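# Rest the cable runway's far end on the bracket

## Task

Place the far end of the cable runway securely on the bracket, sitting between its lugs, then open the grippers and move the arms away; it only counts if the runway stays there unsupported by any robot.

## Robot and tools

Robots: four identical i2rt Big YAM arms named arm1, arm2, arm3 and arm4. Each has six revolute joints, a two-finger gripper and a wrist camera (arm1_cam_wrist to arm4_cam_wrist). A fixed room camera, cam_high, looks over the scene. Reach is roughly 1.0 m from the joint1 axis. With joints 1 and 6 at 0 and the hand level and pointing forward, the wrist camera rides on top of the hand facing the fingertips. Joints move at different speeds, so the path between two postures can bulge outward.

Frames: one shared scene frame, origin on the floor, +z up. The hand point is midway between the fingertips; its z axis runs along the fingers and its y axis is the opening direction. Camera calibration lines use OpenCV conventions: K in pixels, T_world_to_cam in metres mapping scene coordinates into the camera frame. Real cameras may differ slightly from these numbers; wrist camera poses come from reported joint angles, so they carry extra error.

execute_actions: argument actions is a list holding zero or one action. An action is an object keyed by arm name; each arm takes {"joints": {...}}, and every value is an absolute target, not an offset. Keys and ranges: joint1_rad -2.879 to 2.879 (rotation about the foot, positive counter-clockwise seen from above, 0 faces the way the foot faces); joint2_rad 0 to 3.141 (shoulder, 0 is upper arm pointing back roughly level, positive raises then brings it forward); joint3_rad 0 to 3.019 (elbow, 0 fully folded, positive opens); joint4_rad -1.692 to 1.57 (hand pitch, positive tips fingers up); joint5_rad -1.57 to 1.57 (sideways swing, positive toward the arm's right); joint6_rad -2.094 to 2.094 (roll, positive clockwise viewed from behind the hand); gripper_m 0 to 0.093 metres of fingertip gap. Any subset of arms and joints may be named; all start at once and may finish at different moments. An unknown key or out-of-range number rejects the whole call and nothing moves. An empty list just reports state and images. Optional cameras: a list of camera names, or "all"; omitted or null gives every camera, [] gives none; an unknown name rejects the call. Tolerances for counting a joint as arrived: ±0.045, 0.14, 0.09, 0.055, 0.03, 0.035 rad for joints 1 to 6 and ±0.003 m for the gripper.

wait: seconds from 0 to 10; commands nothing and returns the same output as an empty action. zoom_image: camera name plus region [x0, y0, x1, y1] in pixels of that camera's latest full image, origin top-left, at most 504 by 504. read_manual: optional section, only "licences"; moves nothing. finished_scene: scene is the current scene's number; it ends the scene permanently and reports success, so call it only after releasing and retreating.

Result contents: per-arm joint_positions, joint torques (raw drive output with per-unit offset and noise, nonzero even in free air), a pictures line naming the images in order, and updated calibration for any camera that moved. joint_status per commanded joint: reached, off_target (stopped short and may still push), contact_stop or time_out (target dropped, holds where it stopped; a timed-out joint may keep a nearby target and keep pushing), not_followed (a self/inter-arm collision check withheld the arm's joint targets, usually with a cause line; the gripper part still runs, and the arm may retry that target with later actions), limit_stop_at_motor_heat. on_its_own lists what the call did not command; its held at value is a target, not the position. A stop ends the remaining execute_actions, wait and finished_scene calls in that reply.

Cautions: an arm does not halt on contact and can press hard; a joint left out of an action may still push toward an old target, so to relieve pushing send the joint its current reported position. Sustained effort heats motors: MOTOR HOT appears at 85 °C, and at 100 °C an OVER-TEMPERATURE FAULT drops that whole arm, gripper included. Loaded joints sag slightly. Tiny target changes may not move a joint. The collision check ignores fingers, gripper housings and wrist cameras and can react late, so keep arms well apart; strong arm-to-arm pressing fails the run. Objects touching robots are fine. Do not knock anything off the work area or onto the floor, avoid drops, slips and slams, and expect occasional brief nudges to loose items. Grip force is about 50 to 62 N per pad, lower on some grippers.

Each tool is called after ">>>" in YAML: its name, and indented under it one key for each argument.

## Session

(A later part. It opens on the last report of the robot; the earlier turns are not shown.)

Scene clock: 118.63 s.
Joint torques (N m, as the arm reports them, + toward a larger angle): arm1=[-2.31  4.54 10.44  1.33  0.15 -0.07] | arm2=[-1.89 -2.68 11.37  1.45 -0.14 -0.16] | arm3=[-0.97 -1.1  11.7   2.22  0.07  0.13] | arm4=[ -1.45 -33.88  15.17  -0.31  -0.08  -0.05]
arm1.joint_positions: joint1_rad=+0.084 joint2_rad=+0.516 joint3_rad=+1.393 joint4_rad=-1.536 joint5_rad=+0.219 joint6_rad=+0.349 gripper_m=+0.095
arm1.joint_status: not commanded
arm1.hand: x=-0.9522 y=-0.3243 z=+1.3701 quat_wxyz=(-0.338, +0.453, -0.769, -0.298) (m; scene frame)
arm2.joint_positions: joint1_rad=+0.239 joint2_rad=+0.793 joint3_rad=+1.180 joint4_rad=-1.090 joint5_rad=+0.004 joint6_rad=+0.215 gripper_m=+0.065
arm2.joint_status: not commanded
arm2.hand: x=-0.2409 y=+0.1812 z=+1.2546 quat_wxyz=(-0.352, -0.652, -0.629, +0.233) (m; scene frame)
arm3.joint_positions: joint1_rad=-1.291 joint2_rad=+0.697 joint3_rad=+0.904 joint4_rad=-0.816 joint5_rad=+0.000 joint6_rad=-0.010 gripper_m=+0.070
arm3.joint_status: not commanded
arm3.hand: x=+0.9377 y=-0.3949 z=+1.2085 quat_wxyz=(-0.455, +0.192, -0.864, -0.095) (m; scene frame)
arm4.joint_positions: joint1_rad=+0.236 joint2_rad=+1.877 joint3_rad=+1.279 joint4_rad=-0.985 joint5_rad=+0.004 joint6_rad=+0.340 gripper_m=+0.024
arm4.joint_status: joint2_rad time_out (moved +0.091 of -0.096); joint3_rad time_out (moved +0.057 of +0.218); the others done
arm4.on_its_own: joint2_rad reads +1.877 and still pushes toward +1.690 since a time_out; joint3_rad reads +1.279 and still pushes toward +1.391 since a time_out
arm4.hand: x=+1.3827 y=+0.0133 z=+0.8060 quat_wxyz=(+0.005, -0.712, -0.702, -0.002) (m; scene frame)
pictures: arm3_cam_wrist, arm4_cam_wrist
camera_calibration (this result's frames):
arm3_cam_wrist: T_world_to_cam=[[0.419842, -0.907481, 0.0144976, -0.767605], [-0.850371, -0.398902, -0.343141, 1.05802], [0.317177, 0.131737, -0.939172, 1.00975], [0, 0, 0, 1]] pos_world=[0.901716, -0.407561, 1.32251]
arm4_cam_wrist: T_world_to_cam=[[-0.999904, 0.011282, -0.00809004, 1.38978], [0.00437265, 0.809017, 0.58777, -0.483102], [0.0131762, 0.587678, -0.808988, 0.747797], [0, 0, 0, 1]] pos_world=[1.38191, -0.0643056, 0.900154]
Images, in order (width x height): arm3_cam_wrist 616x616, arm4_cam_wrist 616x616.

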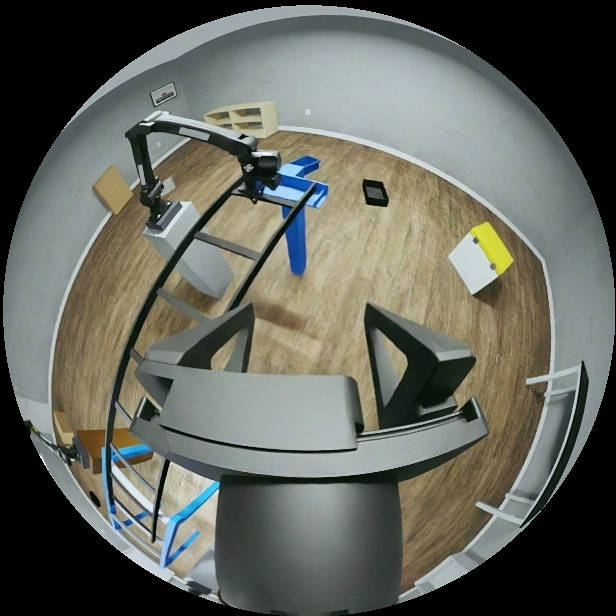

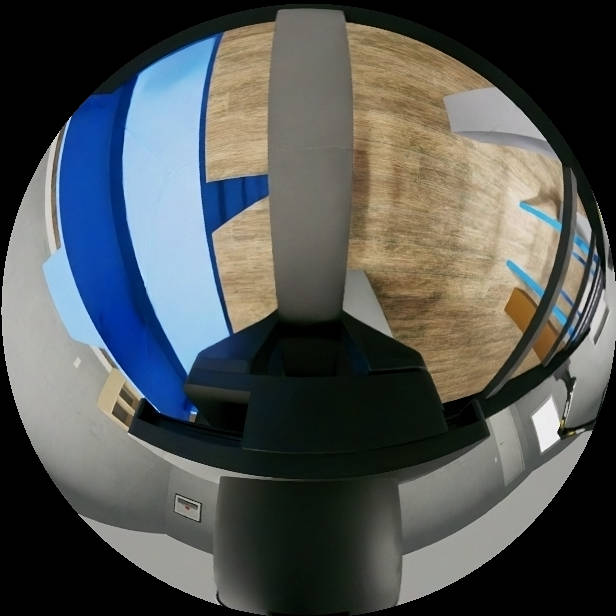

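>>> execute_actions:
  actions:
    - {"arm4":{"joints":{"joint2_rad":1.725,"joint3_rad":1.49,"joint4_rad":-1.0}}}
  cameras: ["arm4_cam_wrist","arm3_cam_wrist"]

>>> zoom_image:
  camera: "arm4_cam_wrist"
  region: [50, 10, 290, 200]

Scene clock: 137.70 s.
Joint torques (N m, as the arm reports them, + toward a larger angle): arm1=[-2.22  4.6  10.49  1.33  0.15 -0.08] | arm2=[-1.9  -2.67 11.39  1.45 -0.14 -0.16] | arm3=[-0.99 -1.18 11.69  2.21  0.07  0.13] | arm4=[ -1.55 -34.55  14.99  -0.13  -0.11  -0.09]
arm1.joint_positions: joint1_rad=+0.084 joint2_rad=+0.516 joint3_rad=+1.393 joint4_rad=-1.536 joint5_rad=+0.219 joint6_rad=+0.349 gripper_m=+0.095
arm1.joint_status: not commanded
arm1.hand: x=-0.9522 y=-0.3243 z=+1.3701 quat_wxyz=(-0.338, +0.453, -0.769, -0.298) (m; scene frame)
arm2.joint_positions: joint1_rad=+0.239 joint2_rad=+0.793 joint3_rad=+1.180 joint4_rad=-1.090 joint5_rad=+0.004 joint6_rad=+0.215 gripper_m=+0.065
arm2.joint_status: not commanded
arm2.hand: x=-0.2409 y=+0.1812 z=+1.2546 quat_wxyz=(-0.352, -0.652, -0.629, +0.233) (m; scene frame)
arm3.joint_positions: joint1_rad=-1.291 joint2_rad=+0.697 joint3_rad=+0.904 joint4_rad=-0.816 joint5_rad=+0.000 joint6_rad=-0.010 gripper_m=+0.070
arm3.joint_status: not commanded
arm3.hand: x=+0.9377 y=-0.3949 z=+1.2085 quat_wxyz=(-0.455, +0.192, -0.864, -0.095) (m; scene frame)
arm4.joint_positions: joint1_rad=+0.236 joint2_rad=+1.909 joint3_rad=+1.309 joint4_rad=-0.985 joint5_rad=+0.005 joint6_rad=+0.343 gripper_m=+0.024
arm4.joint_status: joint2_rad time_out (moved +0.033 of -0.152); joint3_rad time_out (moved +0.031 of +0.211); the others done
arm4.on_its_own: joint2_rad reads +1.909 and still pushes toward +1.725 since a time_out; joint3_rad reads +1.309 and still pushes toward +1.422 since a time_out
arm4.hand: x=+1.3858 y=+0.0037 z=+0.7994 quat_wxyz=(+0.006, -0.713, -0.701, -0.002) (m; scene frame)
pictures: arm3_cam_wrist, arm4_cam_wrist
camera_calibration (this result's frames):
arm3_cam_wrist: T_world_to_cam=[[0.419842, -0.907481, 0.0144976, -0.767605], [-0.850371, -0.398902, -0.343141, 1.05802], [0.317177, 0.131737, -0.939172, 1.00975], [0, 0, 0, 1]] pos_world=[0.901716, -0.407561, 1.32251]
arm4_cam_wrist: T_world_to_cam=[[-0.999869, 0.0147096, -0.00669855, 1.39178], [0.00794216, 0.808085, 0.589012, -0.477441], [0.0140772, 0.588882, -0.808097, 0.746111], [0, 0, 0, 1]] pos_world=[1.38489, -0.074031, 0.893471]
Images, in order (width x height): arm3_cam_wrist 616x616, arm4_cam_wrist 616x616.

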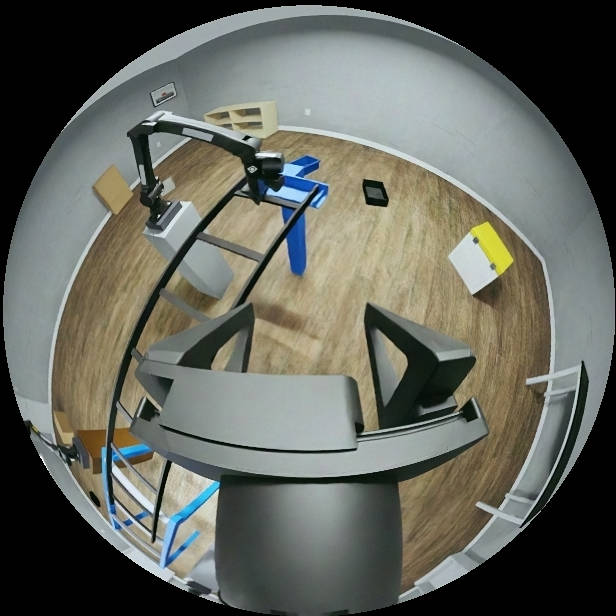

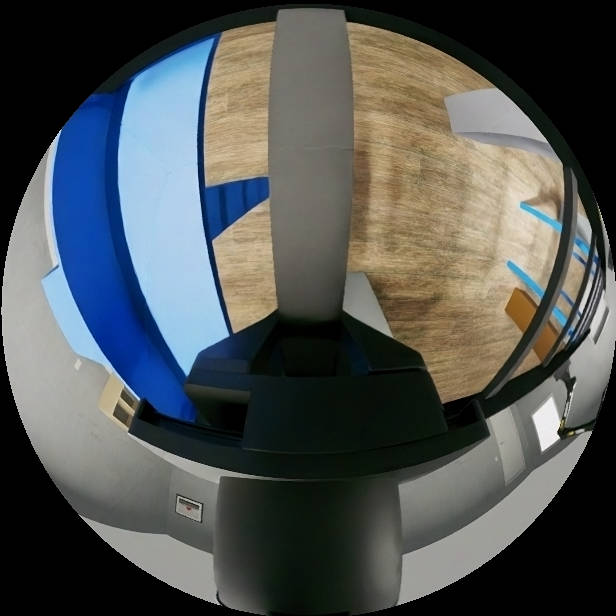

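Region (50, 10, 290, 200) of arm4_cam_wrist's 616x616 image, scaled by 2.100, with more detail than that image has; it fills the top 399 rows of this view, and the rest is white.

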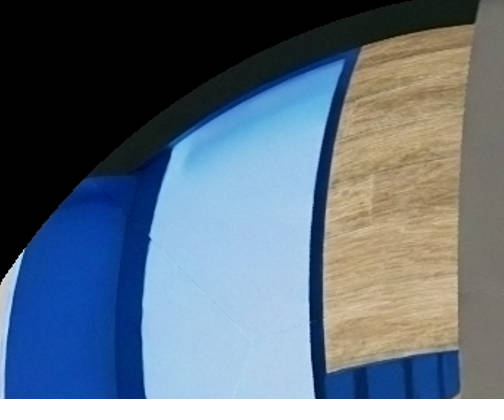

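Centered now. Lower.

>>> execute_actions:
  actions:
    - {"arm4":{"joints":{"joint2_rad":1.82,"joint4_rad":-0.955}}}
  cameras: []

>>> execute_actions:
  actions:
    - {"arm4":{"joints":{"joint2_rad":1.93,"joint3_rad":1.33}}}
  cameras: ["arm3_cam_wrist"]

>>> zoom_image:
  camera: "arm3_cam_wrist"
  region: [220, 140, 350, 240]

Scene clock: 144.43 s.
Joint torques (N m, as the arm reports them, + toward a larger angle): arm1=[-2.11  4.37 10.44  1.37  0.16 -0.07] | arm2=[-1.85 -2.69 11.37  1.45 -0.14 -0.16] | arm3=[-0.98 -1.12 11.71  2.2   0.07  0.13] | arm4=[ -1.51 -30.35  14.96   0.36  -0.18  -0.11]
arm1.joint_positions: joint1_rad=+0.084 joint2_rad=+0.516 joint3_rad=+1.393 joint4_rad=-1.536 joint5_rad=+0.219 joint6_rad=+0.349 gripper_m=+0.095
arm1.joint_status: not commanded
arm1.hand: x=-0.9522 y=-0.3243 z=+1.3701 quat_wxyz=(-0.338, +0.453, -0.769, -0.298) (m; scene frame)
arm2.joint_positions: joint1_rad=+0.239 joint2_rad=+0.793 joint3_rad=+1.180 joint4_rad=-1.090 joint5_rad=+0.004 joint6_rad=+0.215 gripper_m=+0.065
arm2.joint_status: not commanded
arm2.hand: x=-0.2409 y=+0.1812 z=+1.2546 quat_wxyz=(-0.352, -0.652, -0.629, +0.233) (m; scene frame)
arm3.joint_positions: joint1_rad=-1.291 joint2_rad=+0.697 joint3_rad=+0.904 joint4_rad=-0.816 joint5_rad=+0.000 joint6_rad=-0.010 gripper_m=+0.070
arm3.joint_status: not commanded
arm3.hand: x=+0.9377 y=-0.3949 z=+1.2085 quat_wxyz=(-0.455, +0.192, -0.864, -0.095) (m; scene frame)
arm4.joint_positions: joint1_rad=+0.236 joint2_rad=+1.951 joint3_rad=+1.310 joint4_rad=-0.956 joint5_rad=+0.007 joint6_rad=+0.345 gripper_m=+0.024
arm4.joint_status: all done
arm4.on_its_own: joint3_rad reads +1.310 and still pushes toward +1.422 since a time_out
arm4.hand: x=+1.3860 y=+0.0020 z=+0.7783 quat_wxyz=(+0.012, -0.714, -0.700, -0.004) (m; scene frame)
pictures: none
No camera images: the call's "cameras" was empty. Leave "cameras" out to get every camera's image.

Scene clock: 145.10 s.
Joint torques (N m, as the arm reports them, + toward a larger angle): arm1=[-2.26  4.55 10.53  1.37  0.15 -0.08] | arm2=[-1.83 -2.67 11.38  1.46 -0.14 -0.16] | arm3=[-0.98 -1.19 11.7   2.22  0.07  0.13] | arm4=[ -1.34 -20.9    8.4    0.42  -0.17  -0.11]
arm1.joint_positions: joint1_rad=+0.084 joint2_rad=+0.516 joint3_rad=+1.393 joint4_rad=-1.536 joint5_rad=+0.219 joint6_rad=+0.349 gripper_m=+0.095
arm1.joint_status: not commanded
arm1.hand: x=-0.9522 y=-0.3243 z=+1.3701 quat_wxyz=(-0.338, +0.453, -0.769, -0.298) (m; scene frame)
arm2.joint_positions: joint1_rad=+0.239 joint2_rad=+0.793 joint3_rad=+1.180 joint4_rad=-1.090 joint5_rad=+0.004 joint6_rad=+0.215 gripper_m=+0.065
arm2.joint_status: not commanded
arm2.hand: x=-0.2409 y=+0.1812 z=+1.2546 quat_wxyz=(-0.352, -0.652, -0.629, +0.233) (m; scene frame)
arm3.joint_positions: joint1_rad=-1.291 joint2_rad=+0.697 joint3_rad=+0.904 joint4_rad=-0.816 joint5_rad=+0.000 joint6_rad=-0.010 gripper_m=+0.070
arm3.joint_status: not commanded
arm3.hand: x=+0.9377 y=-0.3949 z=+1.2085 quat_wxyz=(-0.455, +0.192, -0.864, -0.095) (m; scene frame)
arm4.joint_positions: joint1_rad=+0.236 joint2_rad=+1.954 joint3_rad=+1.308 joint4_rad=-0.956 joint5_rad=+0.007 joint6_rad=+0.345 gripper_m=+0.024
arm4.joint_status: all done
arm4.hand: x=+1.3856 y=+0.0035 z=+0.7761 quat_wxyz=(+0.015, -0.714, -0.700, -0.005) (m; scene frame)
pictures: arm3_cam_wrist
camera_calibration (this result's frames):
arm3_cam_wrist: T_world_to_cam=[[0.419842, -0.907481, 0.0144976, -0.767605], [-0.850371, -0.398902, -0.343141, 1.05802], [0.317177, 0.131737, -0.939172, 1.00975], [0, 0, 0, 1]] pos_world=[0.901716, -0.407561, 1.32251]
Images, in order (width x height): arm3_cam_wrist 616x616.

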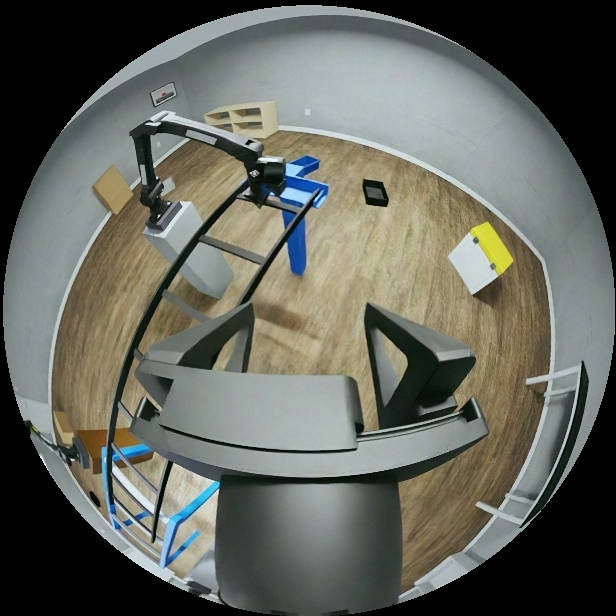

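Region (220, 140, 350, 240) of arm3_cam_wrist's 616x616 image, scaled by 3.877, with more detail than that image has; it fills the top 388 rows of this view, and the rest is white.

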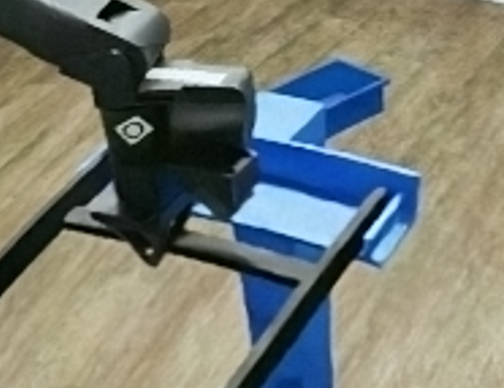

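>>> execute_actions:
  actions:
    - {"arm4":{"joints":{"gripper_m":0.05}}}
  cameras: []

>>> execute_actions:
  actions:
    - {"arm4":{"joints":{"joint2_rad":1.5,"joint3_rad":1.4,"joint4_rad":-1.45}}}
  cameras: ["arm4_cam_wrist"]

Scene clock: 149.60 s.
Joint torques (N m, as the arm reports them, + toward a larger angle): arm1=[-2.12  4.66 10.51  1.33  0.15 -0.08] | arm2=[-1.83 -2.62 11.37  1.47 -0.14 -0.16] | arm3=[-0.94 -1.09 11.71  2.19  0.07  0.14] | arm4=[ -1.4  -18.95   8.56   0.41  -0.01  -0.12]
arm1.joint_positions: joint1_rad=+0.084 joint2_rad=+0.516 joint3_rad=+1.393 joint4_rad=-1.536 joint5_rad=+0.219 joint6_rad=+0.349 gripper_m=+0.095
arm1.joint_status: not commanded
arm1.hand: x=-0.9522 y=-0.3243 z=+1.3701 quat_wxyz=(-0.338, +0.453, -0.769, -0.298) (m; scene frame)
arm2.joint_positions: joint1_rad=+0.239 joint2_rad=+0.793 joint3_rad=+1.180 joint4_rad=-1.090 joint5_rad=+0.004 joint6_rad=+0.215 gripper_m=+0.065
arm2.joint_status: not commanded
arm2.hand: x=-0.2409 y=+0.1812 z=+1.2546 quat_wxyz=(-0.352, -0.652, -0.629, +0.233) (m; scene frame)
arm3.joint_positions: joint1_rad=-1.291 joint2_rad=+0.697 joint3_rad=+0.904 joint4_rad=-0.816 joint5_rad=+0.000 joint6_rad=-0.010 gripper_m=+0.070
arm3.joint_status: not commanded
arm3.hand: x=+0.9377 y=-0.3949 z=+1.2085 quat_wxyz=(-0.455, +0.192, -0.864, -0.095) (m; scene frame)
arm4.joint_positions: joint1_rad=+0.236 joint2_rad=+1.935 joint3_rad=+1.308 joint4_rad=-0.956 joint5_rad=+0.002 joint6_rad=+0.345 gripper_m=+0.050
arm4.joint_status: all done
arm4.hand: x=+1.3872 y=+0.0011 z=+0.7859 quat_wxyz=(+0.005, -0.714, -0.700, -0.003) (m; scene frame)
pictures: none
No camera images: the call's "cameras" was empty. Leave "cameras" out to get every camera's image.

Scene clock: 151.07 s.
Joint torques (N m, as the arm reports them, + toward a larger angle): arm1=[-2.31  4.52 10.51  1.35  0.16 -0.07] | arm2=[-1.85 -2.67 11.37  1.45 -0.14 -0.16] | arm3=[-0.95 -1.16 11.71  2.19  0.07  0.13] | arm4=[ -1.28 -13.35   9.79   0.12   0.01  -0.11]
arm1.joint_positions: joint1_rad=+0.084 joint2_rad=+0.516 joint3_rad=+1.393 joint4_rad=-1.536 joint5_rad=+0.219 joint6_rad=+0.349 gripper_m=+0.095
arm1.joint_status: not commanded
arm1.hand: x=-0.9522 y=-0.3243 z=+1.3701 quat_wxyz=(-0.338, +0.453, -0.769, -0.298) (m; scene frame)
arm2.joint_positions: joint1_rad=+0.239 joint2_rad=+0.793 joint3_rad=+1.180 joint4_rad=-1.090 joint5_rad=+0.004 joint6_rad=+0.215 gripper_m=+0.065
arm2.joint_status: not commanded
arm2.hand: x=-0.2409 y=+0.1812 z=+1.2546 quat_wxyz=(-0.352, -0.652, -0.629, +0.233) (m; scene frame)
arm3.joint_positions: joint1_rad=-1.291 joint2_rad=+0.697 joint3_rad=+0.904 joint4_rad=-0.816 joint5_rad=+0.000 joint6_rad=-0.010 gripper_m=+0.070
arm3.joint_status: not commanded
arm3.hand: x=+0.9377 y=-0.3949 z=+1.2085 quat_wxyz=(-0.455, +0.192, -0.864, -0.095) (m; scene frame)
arm4.joint_positions: joint1_rad=+0.236 joint2_rad=+1.498 joint3_rad=+1.383 joint4_rad=-1.439 joint5_rad=+0.002 joint6_rad=+0.345 gripper_m=+0.050
arm4.joint_status: all done
arm4.hand: x=+1.3606 y=+0.0775 z=+1.0191 quat_wxyz=(-0.008, -0.714, -0.700, +0.003) (m; scene frame)
pictures: arm4_cam_wrist
camera_calibration (this result's frames):
arm4_cam_wrist: T_world_to_cam=[[-0.999669, 0.0167311, -0.0195439, 1.37959], [0.00273616, 0.824489, 0.565871, -0.636964], [0.0255814, 0.56563, -0.824262, 0.883153], [0, 0, 0, 1]] pos_world=[1.35828, 0.00255041, 1.11535]
Images, in order (width x height): arm4_cam_wrist 616x616.

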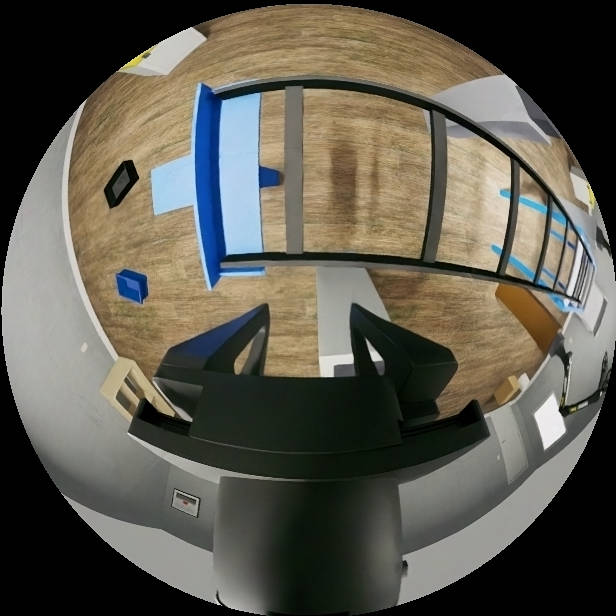

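>>> finished_scene:
  scene: 2

The scene is finished: the task was done.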